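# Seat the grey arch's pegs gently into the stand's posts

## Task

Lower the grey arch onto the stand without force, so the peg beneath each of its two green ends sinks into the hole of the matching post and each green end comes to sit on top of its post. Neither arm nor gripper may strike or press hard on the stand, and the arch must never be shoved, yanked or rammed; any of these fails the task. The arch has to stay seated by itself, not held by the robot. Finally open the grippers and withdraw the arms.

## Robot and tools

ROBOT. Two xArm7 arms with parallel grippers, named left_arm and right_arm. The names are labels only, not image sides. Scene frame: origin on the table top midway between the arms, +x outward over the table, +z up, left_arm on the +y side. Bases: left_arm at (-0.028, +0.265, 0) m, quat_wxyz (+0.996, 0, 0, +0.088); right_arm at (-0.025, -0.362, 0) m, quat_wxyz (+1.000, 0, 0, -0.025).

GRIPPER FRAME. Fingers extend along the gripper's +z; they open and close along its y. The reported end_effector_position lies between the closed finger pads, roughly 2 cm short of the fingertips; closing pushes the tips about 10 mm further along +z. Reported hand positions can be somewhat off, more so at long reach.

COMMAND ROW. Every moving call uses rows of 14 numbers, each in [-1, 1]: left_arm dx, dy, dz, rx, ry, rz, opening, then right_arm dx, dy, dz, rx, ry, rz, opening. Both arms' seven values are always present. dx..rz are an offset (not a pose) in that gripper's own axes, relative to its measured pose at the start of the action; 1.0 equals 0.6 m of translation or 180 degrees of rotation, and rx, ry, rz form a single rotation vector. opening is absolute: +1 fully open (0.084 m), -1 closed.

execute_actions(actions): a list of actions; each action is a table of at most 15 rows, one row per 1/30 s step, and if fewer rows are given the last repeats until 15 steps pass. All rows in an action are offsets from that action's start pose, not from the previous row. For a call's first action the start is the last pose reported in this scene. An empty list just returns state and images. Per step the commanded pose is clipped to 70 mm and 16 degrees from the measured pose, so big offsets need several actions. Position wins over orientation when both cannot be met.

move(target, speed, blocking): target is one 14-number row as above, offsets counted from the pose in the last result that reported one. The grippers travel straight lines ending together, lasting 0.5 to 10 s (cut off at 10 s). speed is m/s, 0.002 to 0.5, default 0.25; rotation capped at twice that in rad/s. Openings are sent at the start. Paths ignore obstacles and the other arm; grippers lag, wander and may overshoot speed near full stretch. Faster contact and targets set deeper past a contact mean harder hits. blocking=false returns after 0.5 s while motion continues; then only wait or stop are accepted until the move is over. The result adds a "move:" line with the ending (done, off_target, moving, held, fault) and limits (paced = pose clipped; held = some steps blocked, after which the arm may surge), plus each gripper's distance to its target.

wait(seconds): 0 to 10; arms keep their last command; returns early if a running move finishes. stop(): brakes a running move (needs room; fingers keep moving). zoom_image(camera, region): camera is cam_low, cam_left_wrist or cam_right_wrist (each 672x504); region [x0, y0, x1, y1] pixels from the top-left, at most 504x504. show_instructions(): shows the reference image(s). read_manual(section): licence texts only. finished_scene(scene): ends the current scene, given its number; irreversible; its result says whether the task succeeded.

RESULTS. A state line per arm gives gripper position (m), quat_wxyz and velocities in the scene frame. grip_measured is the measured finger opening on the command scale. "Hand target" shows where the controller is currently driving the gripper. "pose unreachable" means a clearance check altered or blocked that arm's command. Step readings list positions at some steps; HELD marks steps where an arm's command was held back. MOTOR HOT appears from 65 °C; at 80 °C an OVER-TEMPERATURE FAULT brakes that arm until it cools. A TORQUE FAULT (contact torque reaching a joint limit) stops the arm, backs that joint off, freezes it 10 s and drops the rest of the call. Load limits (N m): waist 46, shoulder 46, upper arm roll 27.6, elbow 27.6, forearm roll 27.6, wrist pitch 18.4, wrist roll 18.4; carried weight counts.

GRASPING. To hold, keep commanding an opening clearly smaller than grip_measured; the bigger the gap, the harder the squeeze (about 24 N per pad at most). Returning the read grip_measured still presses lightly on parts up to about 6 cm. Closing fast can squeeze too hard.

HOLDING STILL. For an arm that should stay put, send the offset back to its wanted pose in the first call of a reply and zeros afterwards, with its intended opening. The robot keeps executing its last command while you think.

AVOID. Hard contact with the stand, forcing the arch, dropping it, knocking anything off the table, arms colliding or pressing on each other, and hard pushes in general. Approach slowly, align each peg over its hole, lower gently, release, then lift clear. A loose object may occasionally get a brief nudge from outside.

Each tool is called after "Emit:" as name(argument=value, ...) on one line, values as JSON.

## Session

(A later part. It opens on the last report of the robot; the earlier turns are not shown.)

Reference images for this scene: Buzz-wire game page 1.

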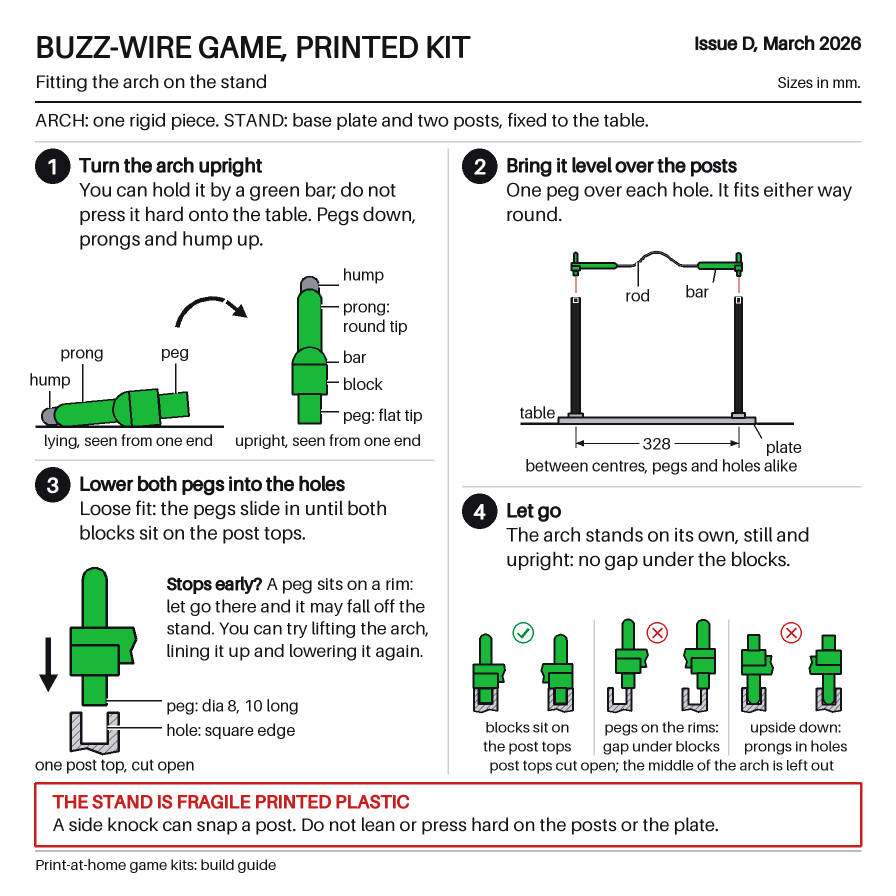

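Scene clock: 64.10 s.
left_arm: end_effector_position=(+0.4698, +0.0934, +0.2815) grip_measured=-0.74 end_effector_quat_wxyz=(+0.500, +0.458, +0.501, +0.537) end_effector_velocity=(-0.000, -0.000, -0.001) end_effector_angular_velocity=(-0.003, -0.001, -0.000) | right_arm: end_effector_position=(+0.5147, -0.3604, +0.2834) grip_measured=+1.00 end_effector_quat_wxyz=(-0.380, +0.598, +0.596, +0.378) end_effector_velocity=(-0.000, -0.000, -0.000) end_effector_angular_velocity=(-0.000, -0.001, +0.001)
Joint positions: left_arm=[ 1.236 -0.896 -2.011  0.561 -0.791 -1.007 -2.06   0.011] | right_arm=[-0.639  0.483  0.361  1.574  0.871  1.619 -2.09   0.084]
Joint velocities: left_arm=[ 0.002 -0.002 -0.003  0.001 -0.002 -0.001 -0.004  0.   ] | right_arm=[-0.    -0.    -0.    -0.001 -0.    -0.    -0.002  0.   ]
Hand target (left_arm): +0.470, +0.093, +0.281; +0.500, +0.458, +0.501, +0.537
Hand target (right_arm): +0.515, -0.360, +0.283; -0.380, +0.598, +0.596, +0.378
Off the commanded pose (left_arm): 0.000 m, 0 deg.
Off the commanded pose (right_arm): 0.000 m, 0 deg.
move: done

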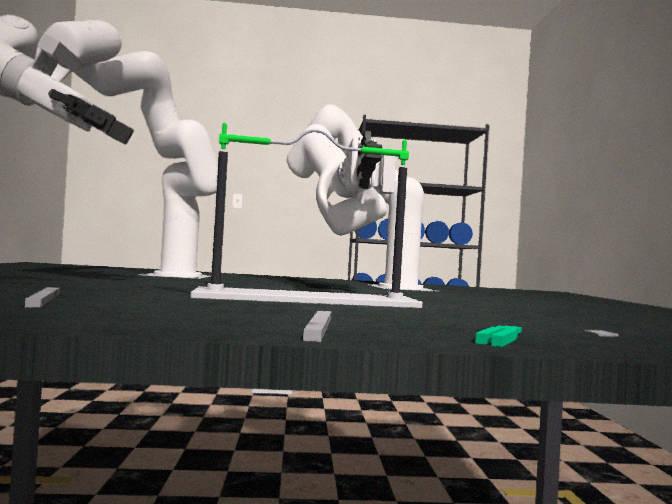

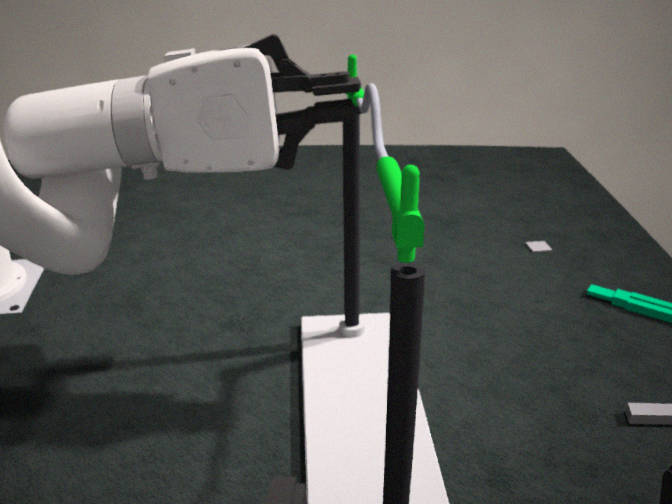

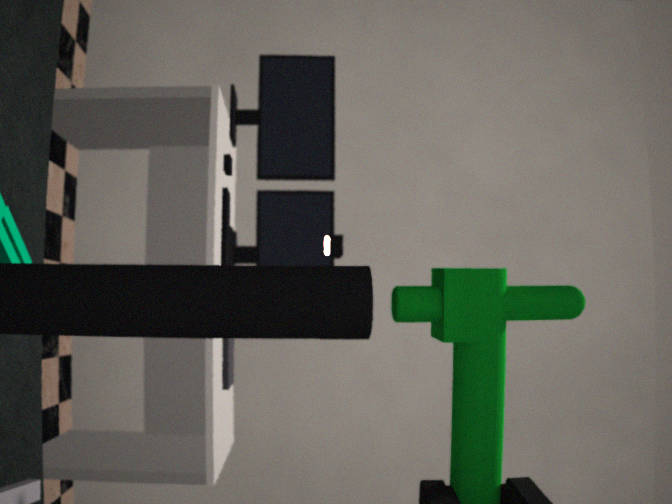

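Emit:
move(target=[0.0008,-0.003,-0.0002,0,0.001,0,-0.95,0,0,0,0,0,0,1], speed=0.01)

Emit:
zoom_image(camera="cam_left_wrist", region=[375,220,440,290])

Emit:
zoom_image(camera="cam_left_wrist", region=[325,45,385,150])

Emit:
zoom_image(camera="cam_right_wrist", region=[300,250,460,360])

Scene clock: 72.10 s.
left_arm: end_effector_position=(+0.4698, +0.0939, +0.2797) grip_measured=-0.74 end_effector_quat_wxyz=(+0.500, +0.458, +0.502, +0.538) end_effector_velocity=(+0.000, +0.000, -0.000) end_effector_angular_velocity=(+0.001, -0.001, +0.002) | right_arm: end_effector_position=(+0.5147, -0.3604, +0.2834) grip_measured=+1.00 end_effector_quat_wxyz=(-0.380, +0.598, +0.596, +0.378) end_effector_velocity=(-0.000, +0.000, -0.000) end_effector_angular_velocity=(-0.000, -0.001, +0.001)
Joint positions: left_arm=[ 1.239 -0.902 -2.016  0.563 -0.798 -1.007 -2.062  0.011] | right_arm=[-0.639  0.483  0.361  1.574  0.871  1.619 -2.09   0.084]
Joint velocities: left_arm=[ 0.001 -0.003 -0.001  0.002 -0.004  0.001  0.     0.   ] | right_arm=[-0.    -0.     0.    -0.001 -0.001  0.    -0.002 -0.   ]
Hand target (left_arm): +0.470, +0.094, +0.280; +0.500, +0.458, +0.502, +0.538
Hand target (right_arm): +0.515, -0.360, +0.283; -0.380, +0.598, +0.596, +0.378
Off the commanded pose (left_arm): 0.000 m, 0 deg.
Off the commanded pose (right_arm): 0.000 m, 0 deg.
move: done

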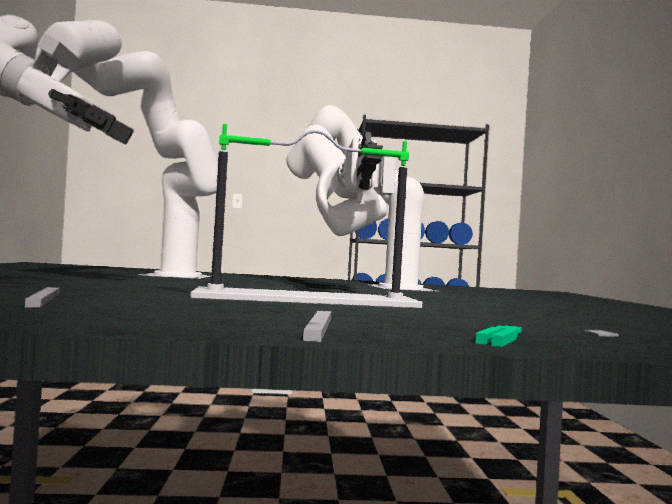

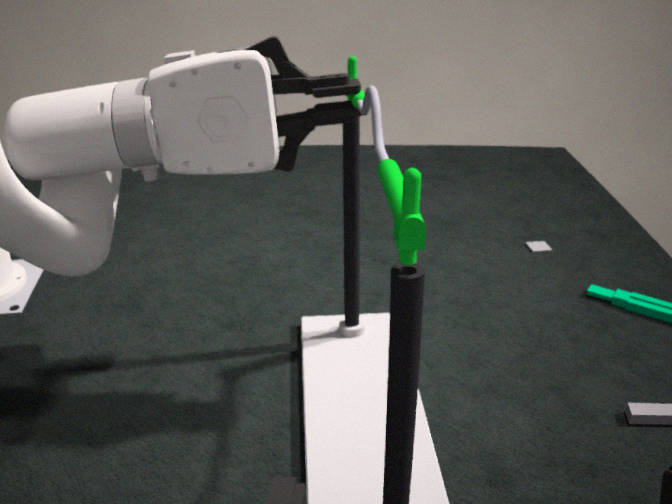

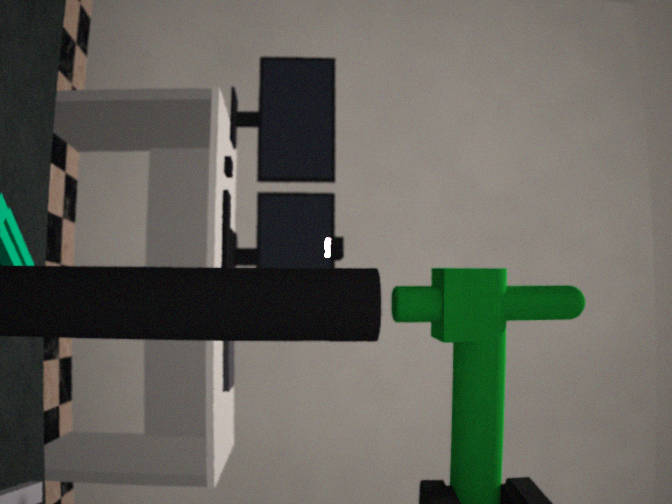

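Region (375, 220, 440, 290) of cam_left_wrist's 672x504 image, scaled by 7.200, with more detail than that image has; it fills the left 468 columns of this view, and the rest is white.

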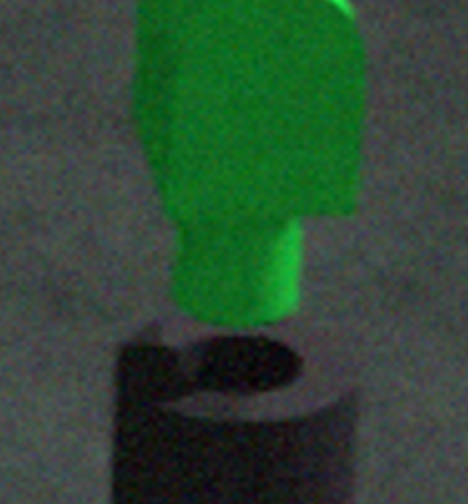

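Region (325, 45, 385, 150) of cam_left_wrist's 672x504 image, scaled by 4.800, with more detail than that image has; it fills the left 288 columns of this view, and the rest is white.

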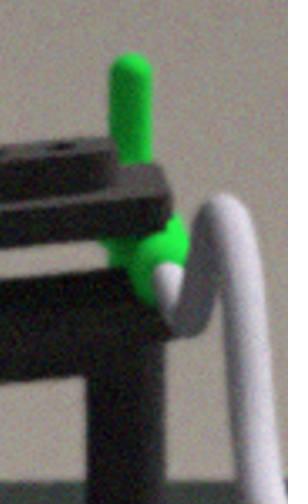

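Region (300, 250, 460, 360) of cam_right_wrist's 672x504 image, scaled by 3.150, with more detail than that image has; it fills the top 346 rows of this view, and the rest is white.

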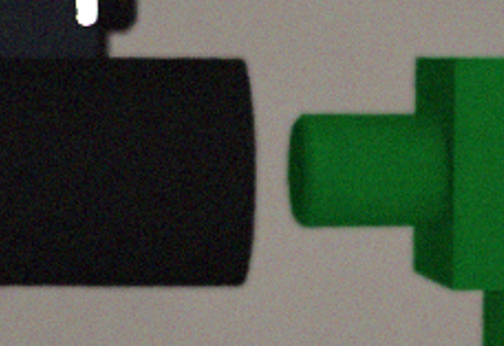

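Emit:
move(target=[0,-0.0133,-0.001,0,0,0,-0.95,0,0,0,0,0,0,1], speed=0.01)

Emit:
zoom_image(camera="cam_left_wrist", region=[375,220,440,290])

Scene clock: 75.37 s.
left_arm: end_effector_position=(+0.4699, +0.0936, +0.2732) grip_measured=-0.74 end_effector_quat_wxyz=(+0.501, +0.457, +0.501, +0.539) end_effector_velocity=(+0.000, -0.001, -0.004) end_effector_angular_velocity=(+0.000, +0.008, -0.001) | right_arm: end_effector_position=(+0.5147, -0.3604, +0.2834) grip_measured=+1.00 end_effector_quat_wxyz=(-0.380, +0.598, +0.596, +0.378) end_effector_velocity=(-0.000, +0.000, -0.000) end_effector_angular_velocity=(-0.001, -0.001, +0.002)
Joint positions: left_arm=[ 1.255 -0.923 -2.039  0.568 -0.808 -1.018 -2.079  0.012] | right_arm=[-0.639  0.483  0.361  1.574  0.871  1.619 -2.09   0.084]
Joint velocities: left_arm=[ 0.004 -0.004 -0.01   0.001 -0.001  0.002 -0.003  0.001] | right_arm=[ 0.001  0.     0.     0.001 -0.001 -0.    -0.    -0.   ]
Hand target (left_arm): +0.470, +0.094, +0.272; +0.500, +0.458, +0.502, +0.538
Hand target (right_arm): +0.515, -0.360, +0.283; -0.380, +0.598, +0.596, +0.378
Off the commanded pose (left_arm): 0.001 m, 0 deg.
Off the commanded pose (right_arm): 0.000 m, 0 deg.
move: done

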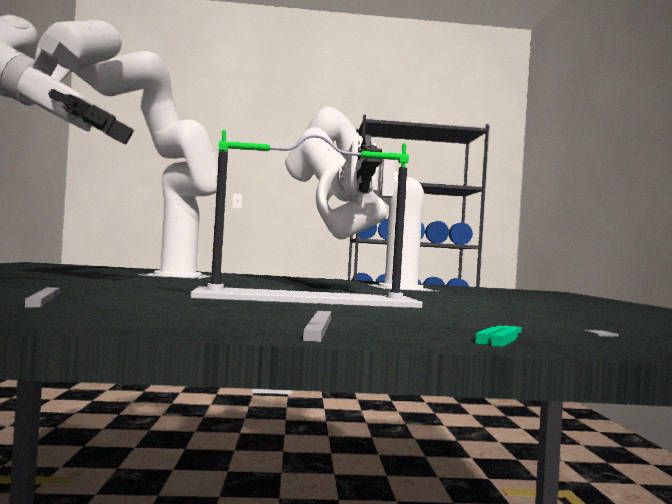

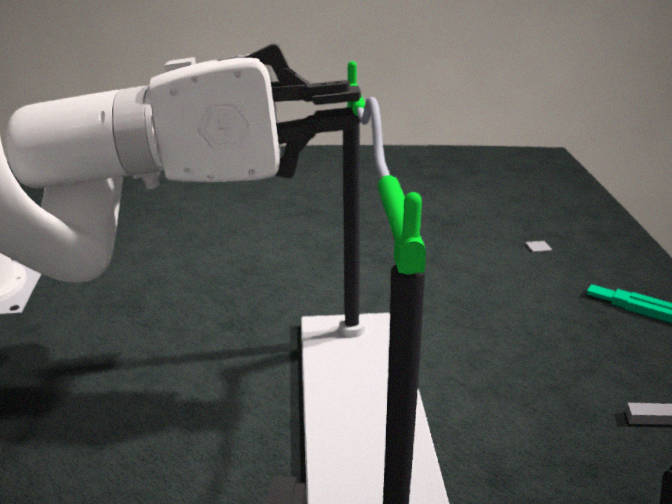

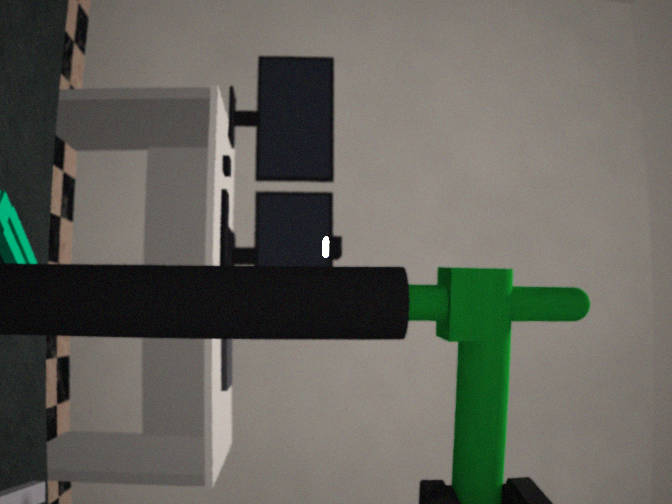

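Region (375, 220, 440, 290) of cam_left_wrist's 672x504 image, scaled by 7.200, with more detail than that image has; it fills the left 468 columns of this view, and the rest is white.

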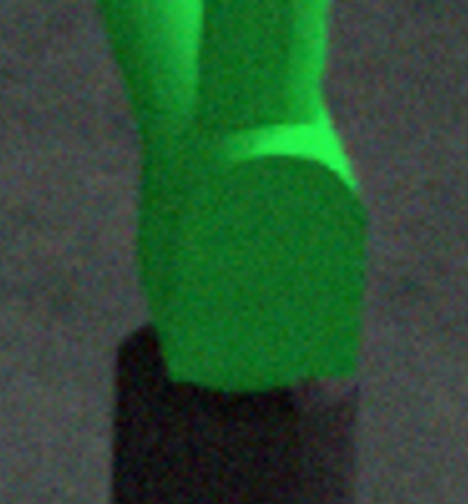

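Emit:
move(target=[0,0.009,0.0007,0,0,0,-0.95,0,0,0,0,0,0,1], speed=0.015)

Emit:
zoom_image(camera="cam_left_wrist", region=[375,220,440,290])

Emit:
zoom_image(camera="cam_left_wrist", region=[325,45,385,150])

Emit:
zoom_image(camera="cam_right_wrist", region=[300,250,460,360])

Scene clock: 78.60 s.
left_arm: end_effector_position=(+0.4700, +0.0937, +0.2787) grip_measured=-0.74 end_effector_quat_wxyz=(+0.501, +0.456, +0.501, +0.539) end_effector_velocity=(-0.001, -0.001, -0.001) end_effector_angular_velocity=(+0.003, +0.005, -0.001) | right_arm: end_effector_position=(+0.5147, -0.3604, +0.2834) grip_measured=+1.00 end_effector_quat_wxyz=(-0.380, +0.598, +0.596, +0.378) end_effector_velocity=(+0.000, +0.000, +0.000) end_effector_angular_velocity=(+0.000, +0.001, -0.000)
Joint positions: left_arm=[ 1.244 -0.909 -2.022  0.565 -0.801 -1.012 -2.067  0.011] | right_arm=[-0.639  0.483  0.361  1.574  0.871  1.619 -2.09   0.084]
Joint velocities: left_arm=[-0.007  0.002  0.002 -0.003  0.     0.005  0.005 -0.   ] | right_arm=[0.001 0.    0.    0.    0.    0.    0.002 0.   ]
Hand target (left_arm): +0.470, +0.094, +0.279; +0.501, +0.457, +0.501, +0.539
Hand target (right_arm): +0.515, -0.360, +0.283; -0.380, +0.598, +0.596, +0.378
Off the commanded pose (left_arm): 0.000 m, 0 deg.
Off the commanded pose (right_arm): 0.000 m, 0 deg.
move: done

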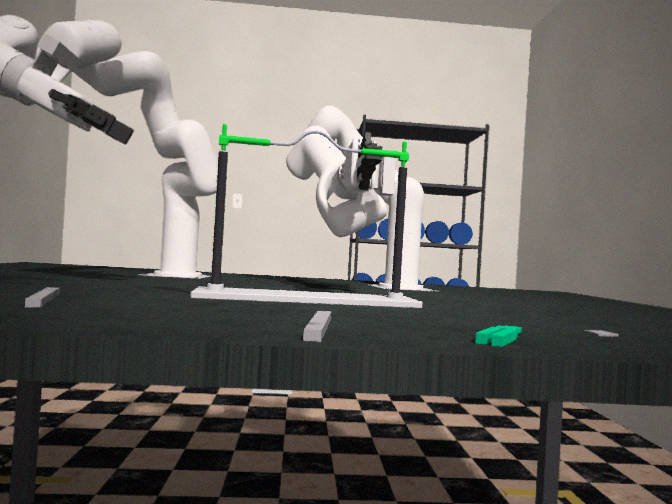

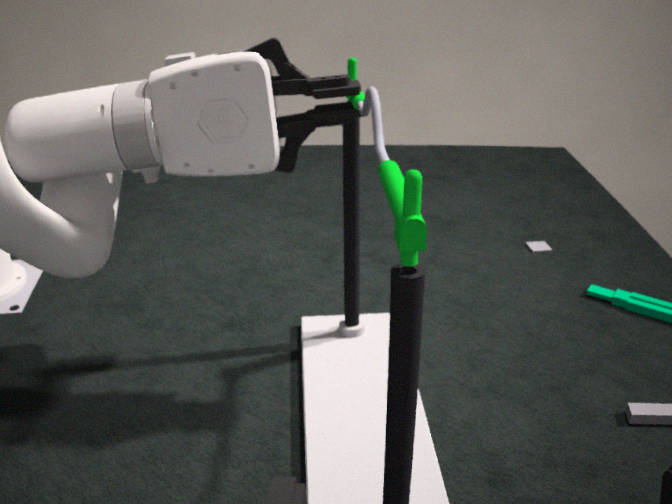

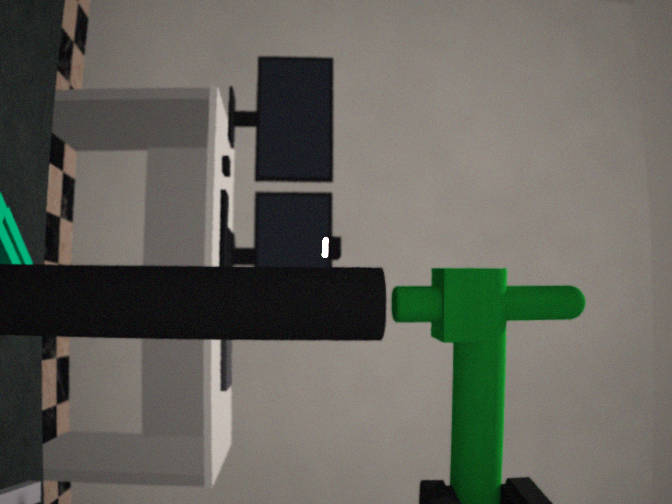

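Region (375, 220, 440, 290) of cam_left_wrist's 672x504 image, scaled by 7.200, with more detail than that image has; it fills the left 468 columns of this view, and the rest is white.

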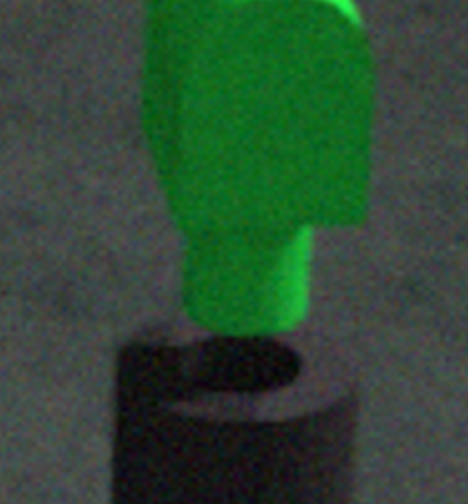

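Region (325, 45, 385, 150) of cam_left_wrist's 672x504 image, scaled by 4.800, with more detail than that image has; it fills the left 288 columns of this view, and the rest is white.

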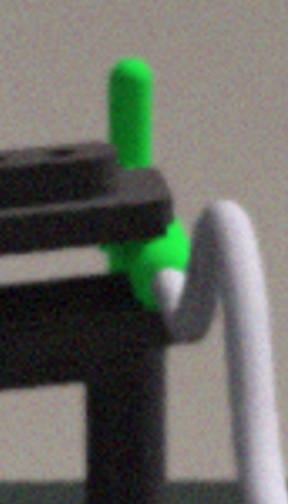

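Region (300, 250, 460, 360) of cam_right_wrist's 672x504 image, scaled by 3.150, with more detail than that image has; it fills the top 346 rows of this view, and the rest is white.

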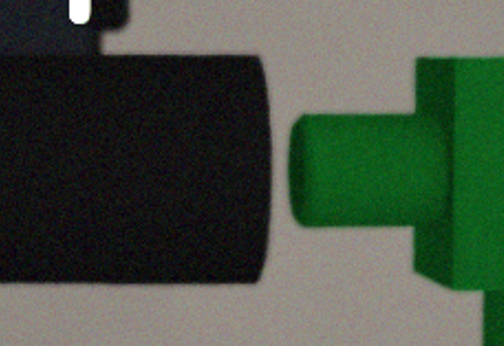

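Emit:
move(target=[0.0002,0,-0.0018,0,0.0007,0,-0.95,0,0,0,0,0,0,1], speed=0.01)

Emit:
zoom_image(camera="cam_left_wrist", region=[375,220,440,290])

Emit:
zoom_image(camera="cam_left_wrist", region=[325,45,385,150])

Emit:
zoom_image(camera="cam_right_wrist", region=[300,250,460,360])

Scene clock: 83.90 s.
left_arm: end_effector_position=(+0.4689, +0.0937, +0.2786) grip_measured=-0.74 end_effector_quat_wxyz=(+0.500, +0.456, +0.501, +0.539) end_effector_velocity=(-0.000, +0.001, +0.000) end_effector_angular_velocity=(-0.002, -0.000, +0.002) | right_arm: end_effector_position=(+0.5147, -0.3604, +0.2834) grip_measured=+1.00 end_effector_quat_wxyz=(-0.380, +0.598, +0.596, +0.378) end_effector_velocity=(+0.000, -0.000, +0.000) end_effector_angular_velocity=(+0.001, +0.002, -0.002)
Joint positions: left_arm=[ 1.239 -0.909 -2.023  0.563 -0.808 -1.01  -2.065  0.011] | right_arm=[-0.639  0.483  0.361  1.574  0.871  1.619 -2.09   0.084]
Joint velocities: left_arm=[-0.001  0.001  0.001 -0.    -0.003  0.002  0.001  0.   ] | right_arm=[-0.     0.    -0.     0.     0.001  0.     0.002 -0.   ]
Hand target (left_arm): +0.469, +0.094, +0.279; +0.500, +0.456, +0.501, +0.539
Hand target (right_arm): +0.515, -0.360, +0.283; -0.380, +0.598, +0.596, +0.378
Off the commanded pose (left_arm): 0.000 m, 0 deg.
Off the commanded pose (right_arm): 0.000 m, 0 deg.
move: done

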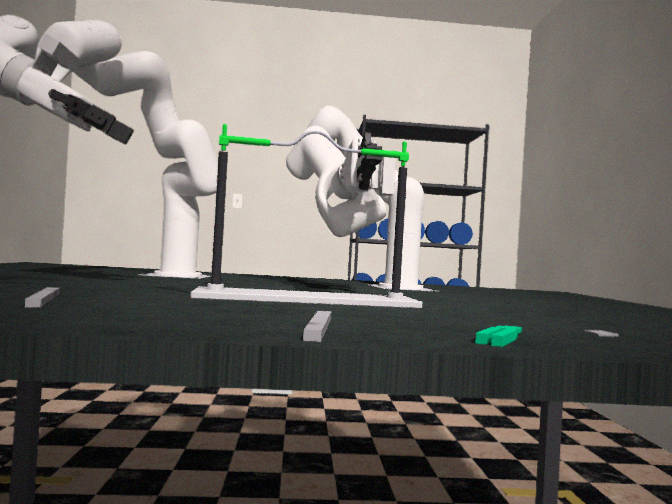

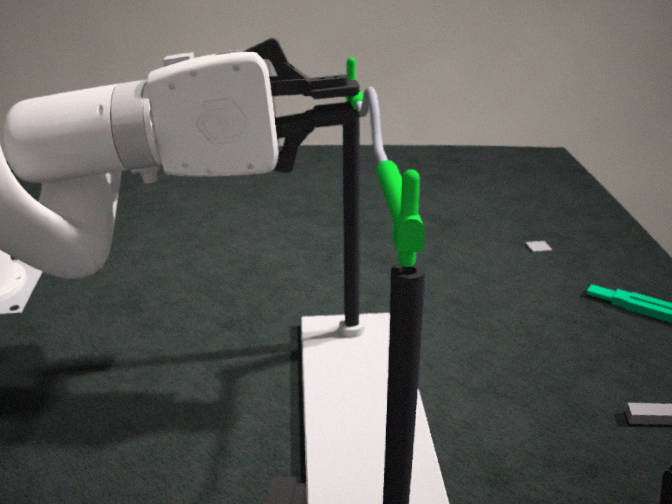

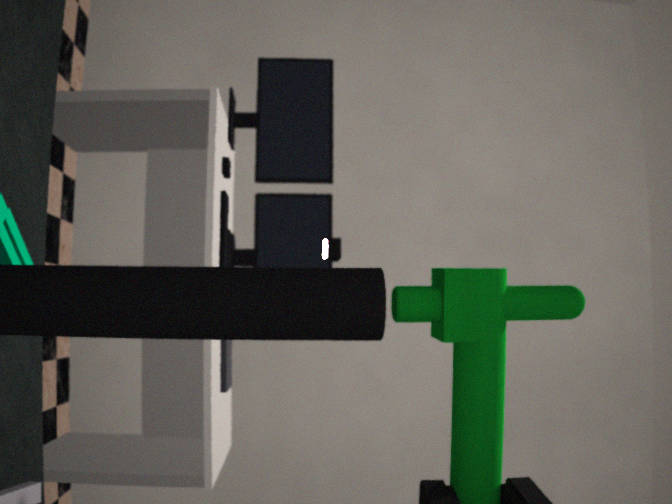

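Region (375, 220, 440, 290) of cam_left_wrist's 672x504 image, scaled by 7.200, with more detail than that image has; it fills the left 468 columns of this view, and the rest is white.

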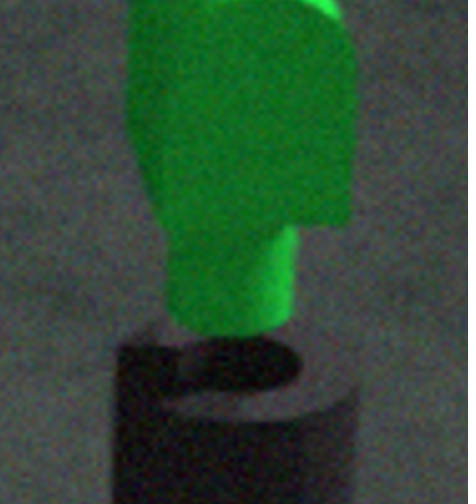

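Region (325, 45, 385, 150) of cam_left_wrist's 672x504 image, scaled by 4.800, with more detail than that image has; it fills the left 288 columns of this view, and the rest is white.

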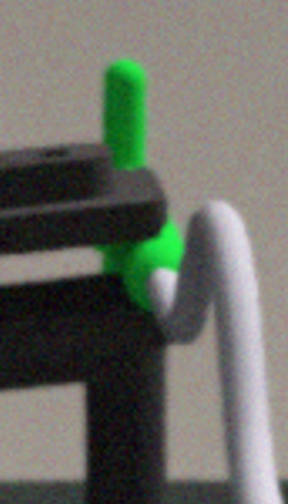

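Region (300, 250, 460, 360) of cam_right_wrist's 672x504 image, scaled by 3.150, with more detail than that image has; it fills the top 346 rows of this view, and the rest is white.

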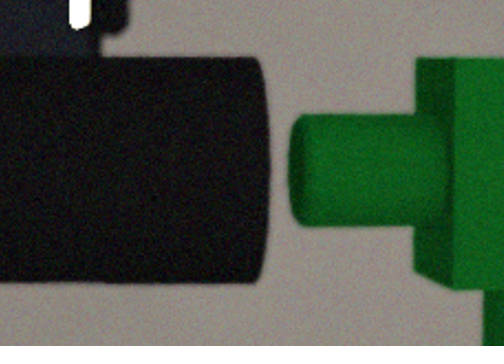

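Emit:
move(target=[0,-0.0067,-0.0005,0,0.0006,0,-0.95,0,0,0,0,0,0,1], speed=0.005)

Emit:
zoom_image(camera="cam_left_wrist", region=[375,220,440,290])

Scene clock: 89.73 s.
left_arm: end_effector_position=(+0.4690, +0.0937, +0.2749) grip_measured=-0.74 end_effector_quat_wxyz=(+0.500, +0.455, +0.502, +0.540) end_effector_velocity=(+0.000, -0.000, -0.001) end_effector_angular_velocity=(+0.001, +0.001, +0.000) | right_arm: end_effector_position=(+0.5147, -0.3604, +0.2834) grip_measured=+1.00 end_effector_quat_wxyz=(-0.380, +0.598, +0.596, +0.378) end_effector_velocity=(-0.000, -0.001, -0.000) end_effector_angular_velocity=(-0.003, -0.001, +0.001)
Joint positions: left_arm=[ 1.247 -0.92  -2.035  0.567 -0.817 -1.013 -2.071  0.011] | right_arm=[-0.639  0.483  0.361  1.574  0.871  1.619 -2.09   0.084]
Joint velocities: left_arm=[ 0.002 -0.003 -0.003  0.001 -0.001  0.    -0.001  0.   ] | right_arm=[-0.     0.    -0.     0.    -0.003  0.    -0.001 -0.   ]
Hand target (left_arm): +0.469, +0.094, +0.275; +0.500, +0.455, +0.502, +0.540
Hand target (right_arm): +0.515, -0.360, +0.283; -0.380, +0.598, +0.596, +0.378
Off the commanded pose (left_arm): 0.000 m, 0 deg.
Off the commanded pose (right_arm): 0.000 m, 0 deg.
move: done

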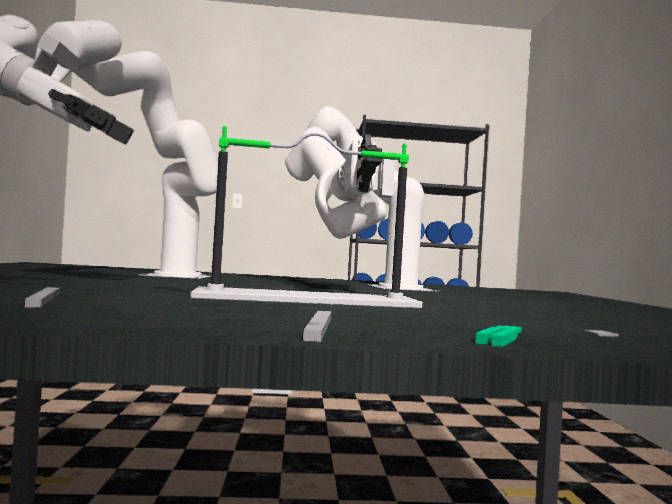

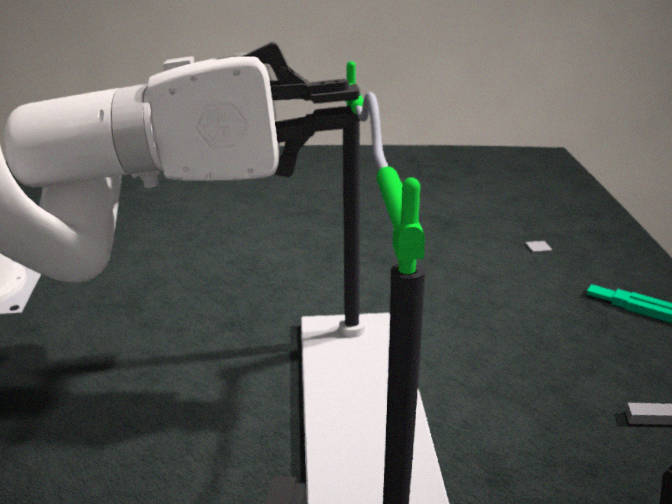

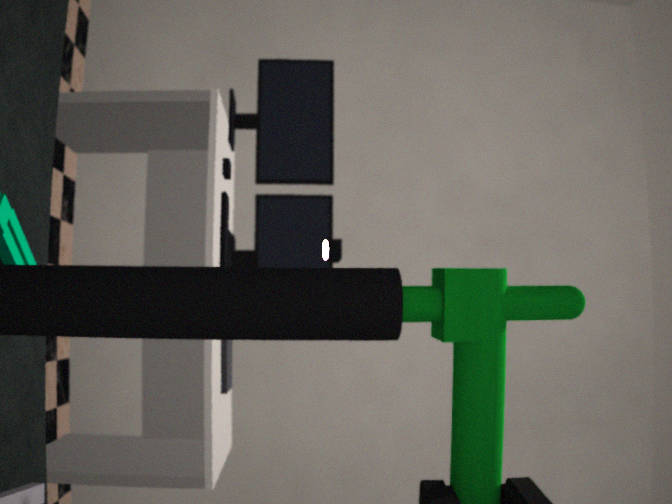

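Region (375, 220, 440, 290) of cam_left_wrist's 672x504 image, scaled by 7.200, with more detail than that image has; it fills the left 468 columns of this view, and the rest is white.

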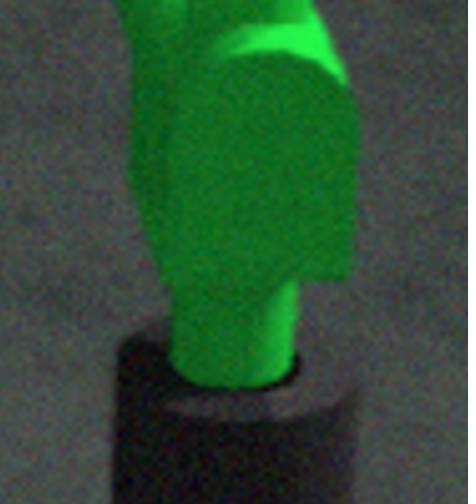

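Emit:
move(target=[0,-0.0033,-0.0003,0,0.0004,0,-0.95,0,0,0,0,0,0,1], speed=0.004)

Emit:
zoom_image(camera="cam_left_wrist", region=[375,220,440,290])

Scene clock: 92.43 s.
left_arm: end_effector_position=(+0.4690, +0.0937, +0.2730) grip_measured=-0.74 end_effector_quat_wxyz=(+0.500, +0.455, +0.502, +0.540) end_effector_velocity=(-0.000, +0.001, -0.000) end_effector_angular_velocity=(-0.002, -0.001, +0.002) | right_arm: end_effector_position=(+0.5147, -0.3604, +0.2834) grip_measured=+1.00 end_effector_quat_wxyz=(-0.380, +0.598, +0.596, +0.378) end_effector_velocity=(-0.000, +0.000, -0.000) end_effector_angular_velocity=(+0.000, +0.000, +0.000)
Joint positions: left_arm=[ 1.25  -0.926 -2.04   0.569 -0.822 -1.013 -2.074  0.011] | right_arm=[-0.639  0.483  0.361  1.574  0.871  1.619 -2.09   0.084]
Joint velocities: left_arm=[ 0.    -0.001 -0.002  0.001 -0.005  0.001 -0.001  0.   ] | right_arm=[-0.     0.     0.    -0.001  0.    -0.    -0.     0.   ]
Hand target (left_arm): +0.469, +0.094, +0.273; +0.500, +0.455, +0.502, +0.540
Hand target (right_arm): +0.515, -0.360, +0.283; -0.380, +0.598, +0.596, +0.378
Off the commanded pose (left_arm): 0.000 m, 0 deg.
Off the commanded pose (right_arm): 0.000 m, 0 deg.
move: done

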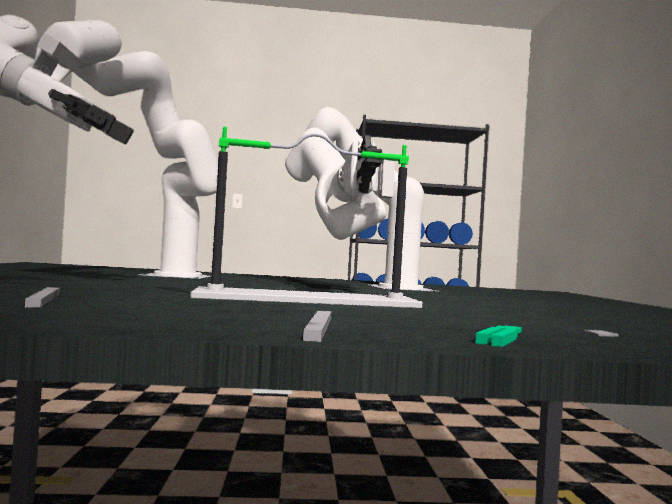

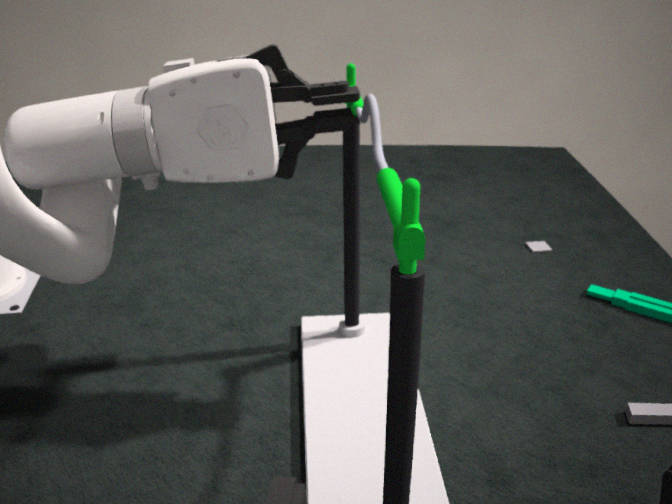

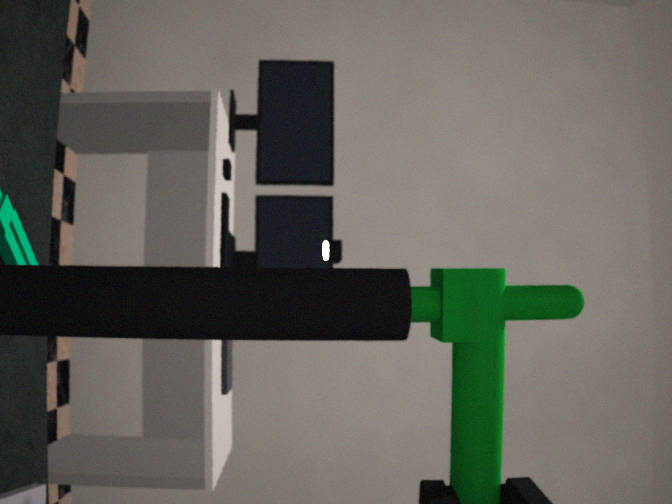

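Region (375, 220, 440, 290) of cam_left_wrist's 672x504 image, scaled by 7.200, with more detail than that image has; it fills the left 468 columns of this view, and the rest is white.

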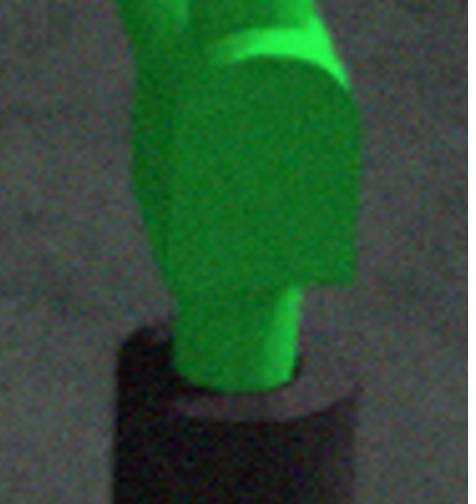

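Emit:
move(target=[0,0.0022,0.0002,0,0.0004,0,-0.95,0,0,0,0,0,0,1], speed=0.004)

Emit:
zoom_image(camera="cam_left_wrist", region=[385,245,430,290])

Emit:
zoom_image(camera="cam_low", region=[205,120,250,170])

Scene clock: 97.97 s.
left_arm: end_effector_position=(+0.4689, +0.0936, +0.2742) grip_measured=-0.74 end_effector_quat_wxyz=(+0.500, +0.454, +0.502, +0.540) end_effector_velocity=(-0.000, -0.000, +0.001) end_effector_angular_velocity=(+0.000, -0.002, -0.000) | right_arm: end_effector_position=(+0.5147, -0.3604, +0.2834) grip_measured=+1.00 end_effector_quat_wxyz=(-0.380, +0.598, +0.596, +0.378) end_effector_velocity=(+0.000, +0.000, +0.000) end_effector_angular_velocity=(+0.001, +0.000, -0.000)
Joint positions: left_arm=[ 1.246 -0.923 -2.037  0.569 -0.823 -1.01  -2.07   0.011] | right_arm=[-0.639  0.483  0.361  1.574  0.871  1.619 -2.09   0.084]
Joint velocities: left_arm=[-0.001  0.001  0.001  0.    -0.001 -0.     0.002  0.   ] | right_arm=[ 0.     0.     0.    -0.     0.001  0.     0.    -0.   ]
Hand target (left_arm): +0.469, +0.094, +0.274; +0.500, +0.454, +0.502, +0.540
Hand target (right_arm): +0.515, -0.360, +0.283; -0.380, +0.598, +0.596, +0.378
Off the commanded pose (left_arm): 0.000 m, 0 deg.
Off the commanded pose (right_arm): 0.000 m, 0 deg.
move: done

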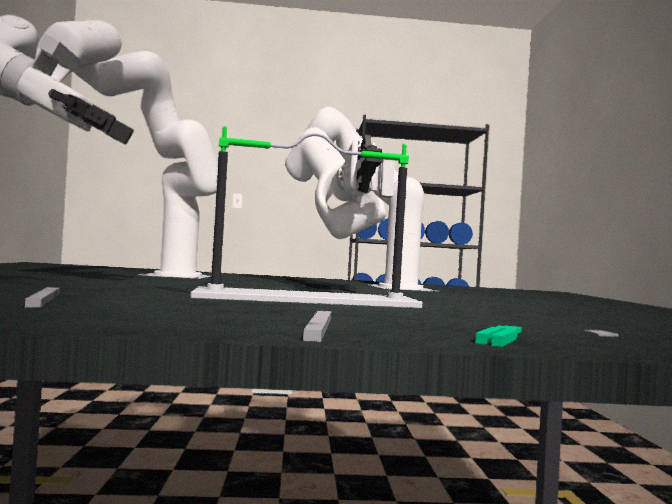

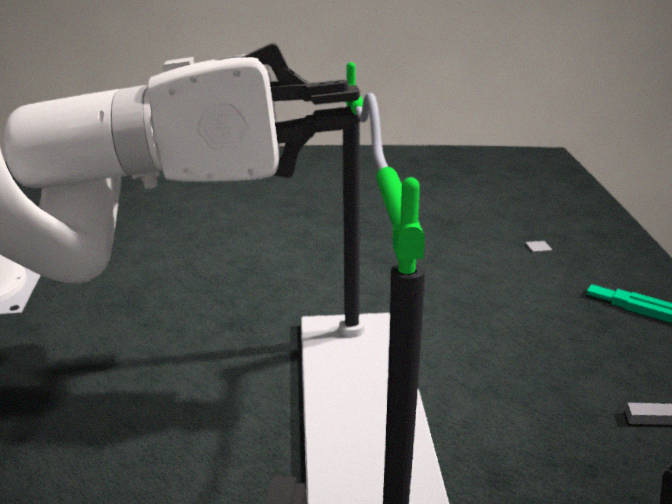

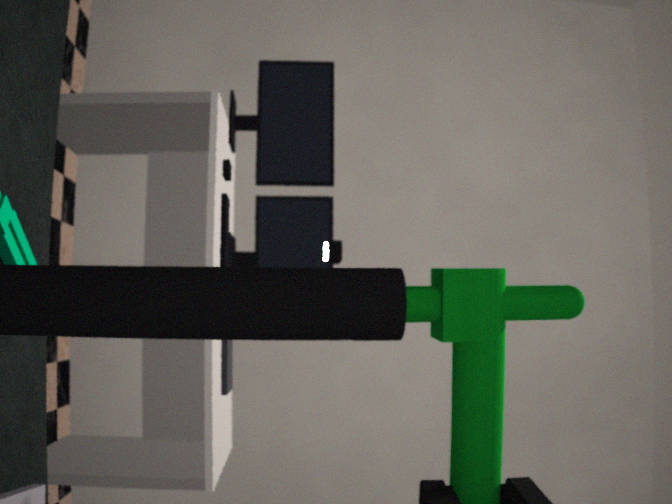

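Region (385, 245, 430, 290) of cam_left_wrist's 672x504 image, scaled by 11.200, with more detail than that image has.

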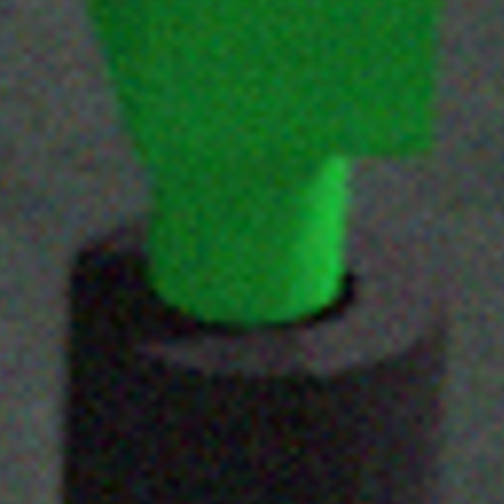

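Region (205, 120, 250, 170) of cam_low's 672x504 image, scaled by 10.080, with more detail than that image has; it fills the left 454 columns of this view, and the rest is white.

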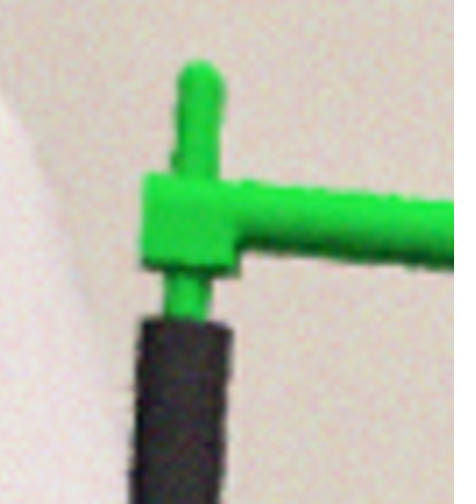

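Emit:
move(target=[0,0.001,0.0007,0,0,0,-0.95,0,0,0,0,0,0,1], speed=0.004)

Emit:
zoom_image(camera="cam_left_wrist", region=[385,245,430,290])

Scene clock: 101.70 s.
left_arm: end_effector_position=(+0.4693, +0.0937, +0.2749) grip_measured=-0.74 end_effector_quat_wxyz=(+0.500, +0.454, +0.502, +0.540) end_effector_velocity=(+0.000, +0.000, -0.000) end_effector_angular_velocity=(+0.001, +0.000, +0.001) | right_arm: end_effector_position=(+0.5147, -0.3604, +0.2834) grip_measured=+1.00 end_effector_quat_wxyz=(-0.380, +0.598, +0.596, +0.378) end_effector_velocity=(+0.000, -0.000, +0.000) end_effector_angular_velocity=(+0.000, -0.000, -0.001)
Joint positions: left_arm=[ 1.246 -0.922 -2.035  0.569 -0.821 -1.01  -2.069  0.011] | right_arm=[-0.639  0.483  0.361  1.574  0.871  1.619 -2.09   0.084]
Joint velocities: left_arm=[ 0.    -0.001 -0.     0.    -0.001  0.001  0.001  0.   ] | right_arm=[-0.001  0.    -0.     0.     0.     0.    -0.    -0.   ]
Hand target (left_arm): +0.469, +0.094, +0.275; +0.500, +0.454, +0.502, +0.540
Hand target (right_arm): +0.515, -0.360, +0.283; -0.380, +0.598, +0.596, +0.378
Off the commanded pose (left_arm): 0.000 m, 0 deg.
Off the commanded pose (right_arm): 0.000 m, 0 deg.
move: done

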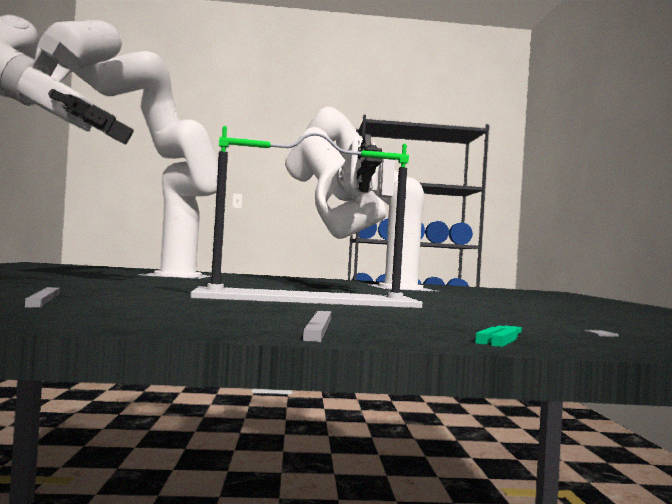

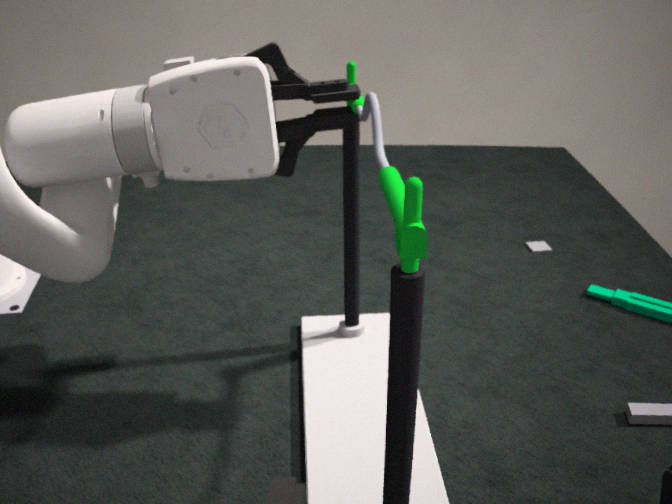

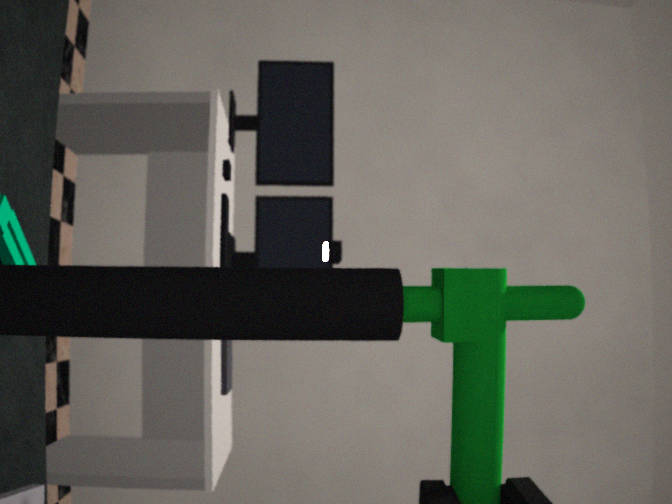

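Region (385, 245, 430, 290) of cam_left_wrist's 672x504 image, scaled by 11.200, with more detail than that image has.

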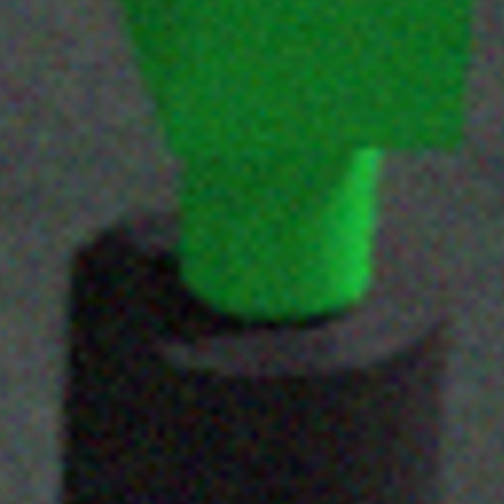

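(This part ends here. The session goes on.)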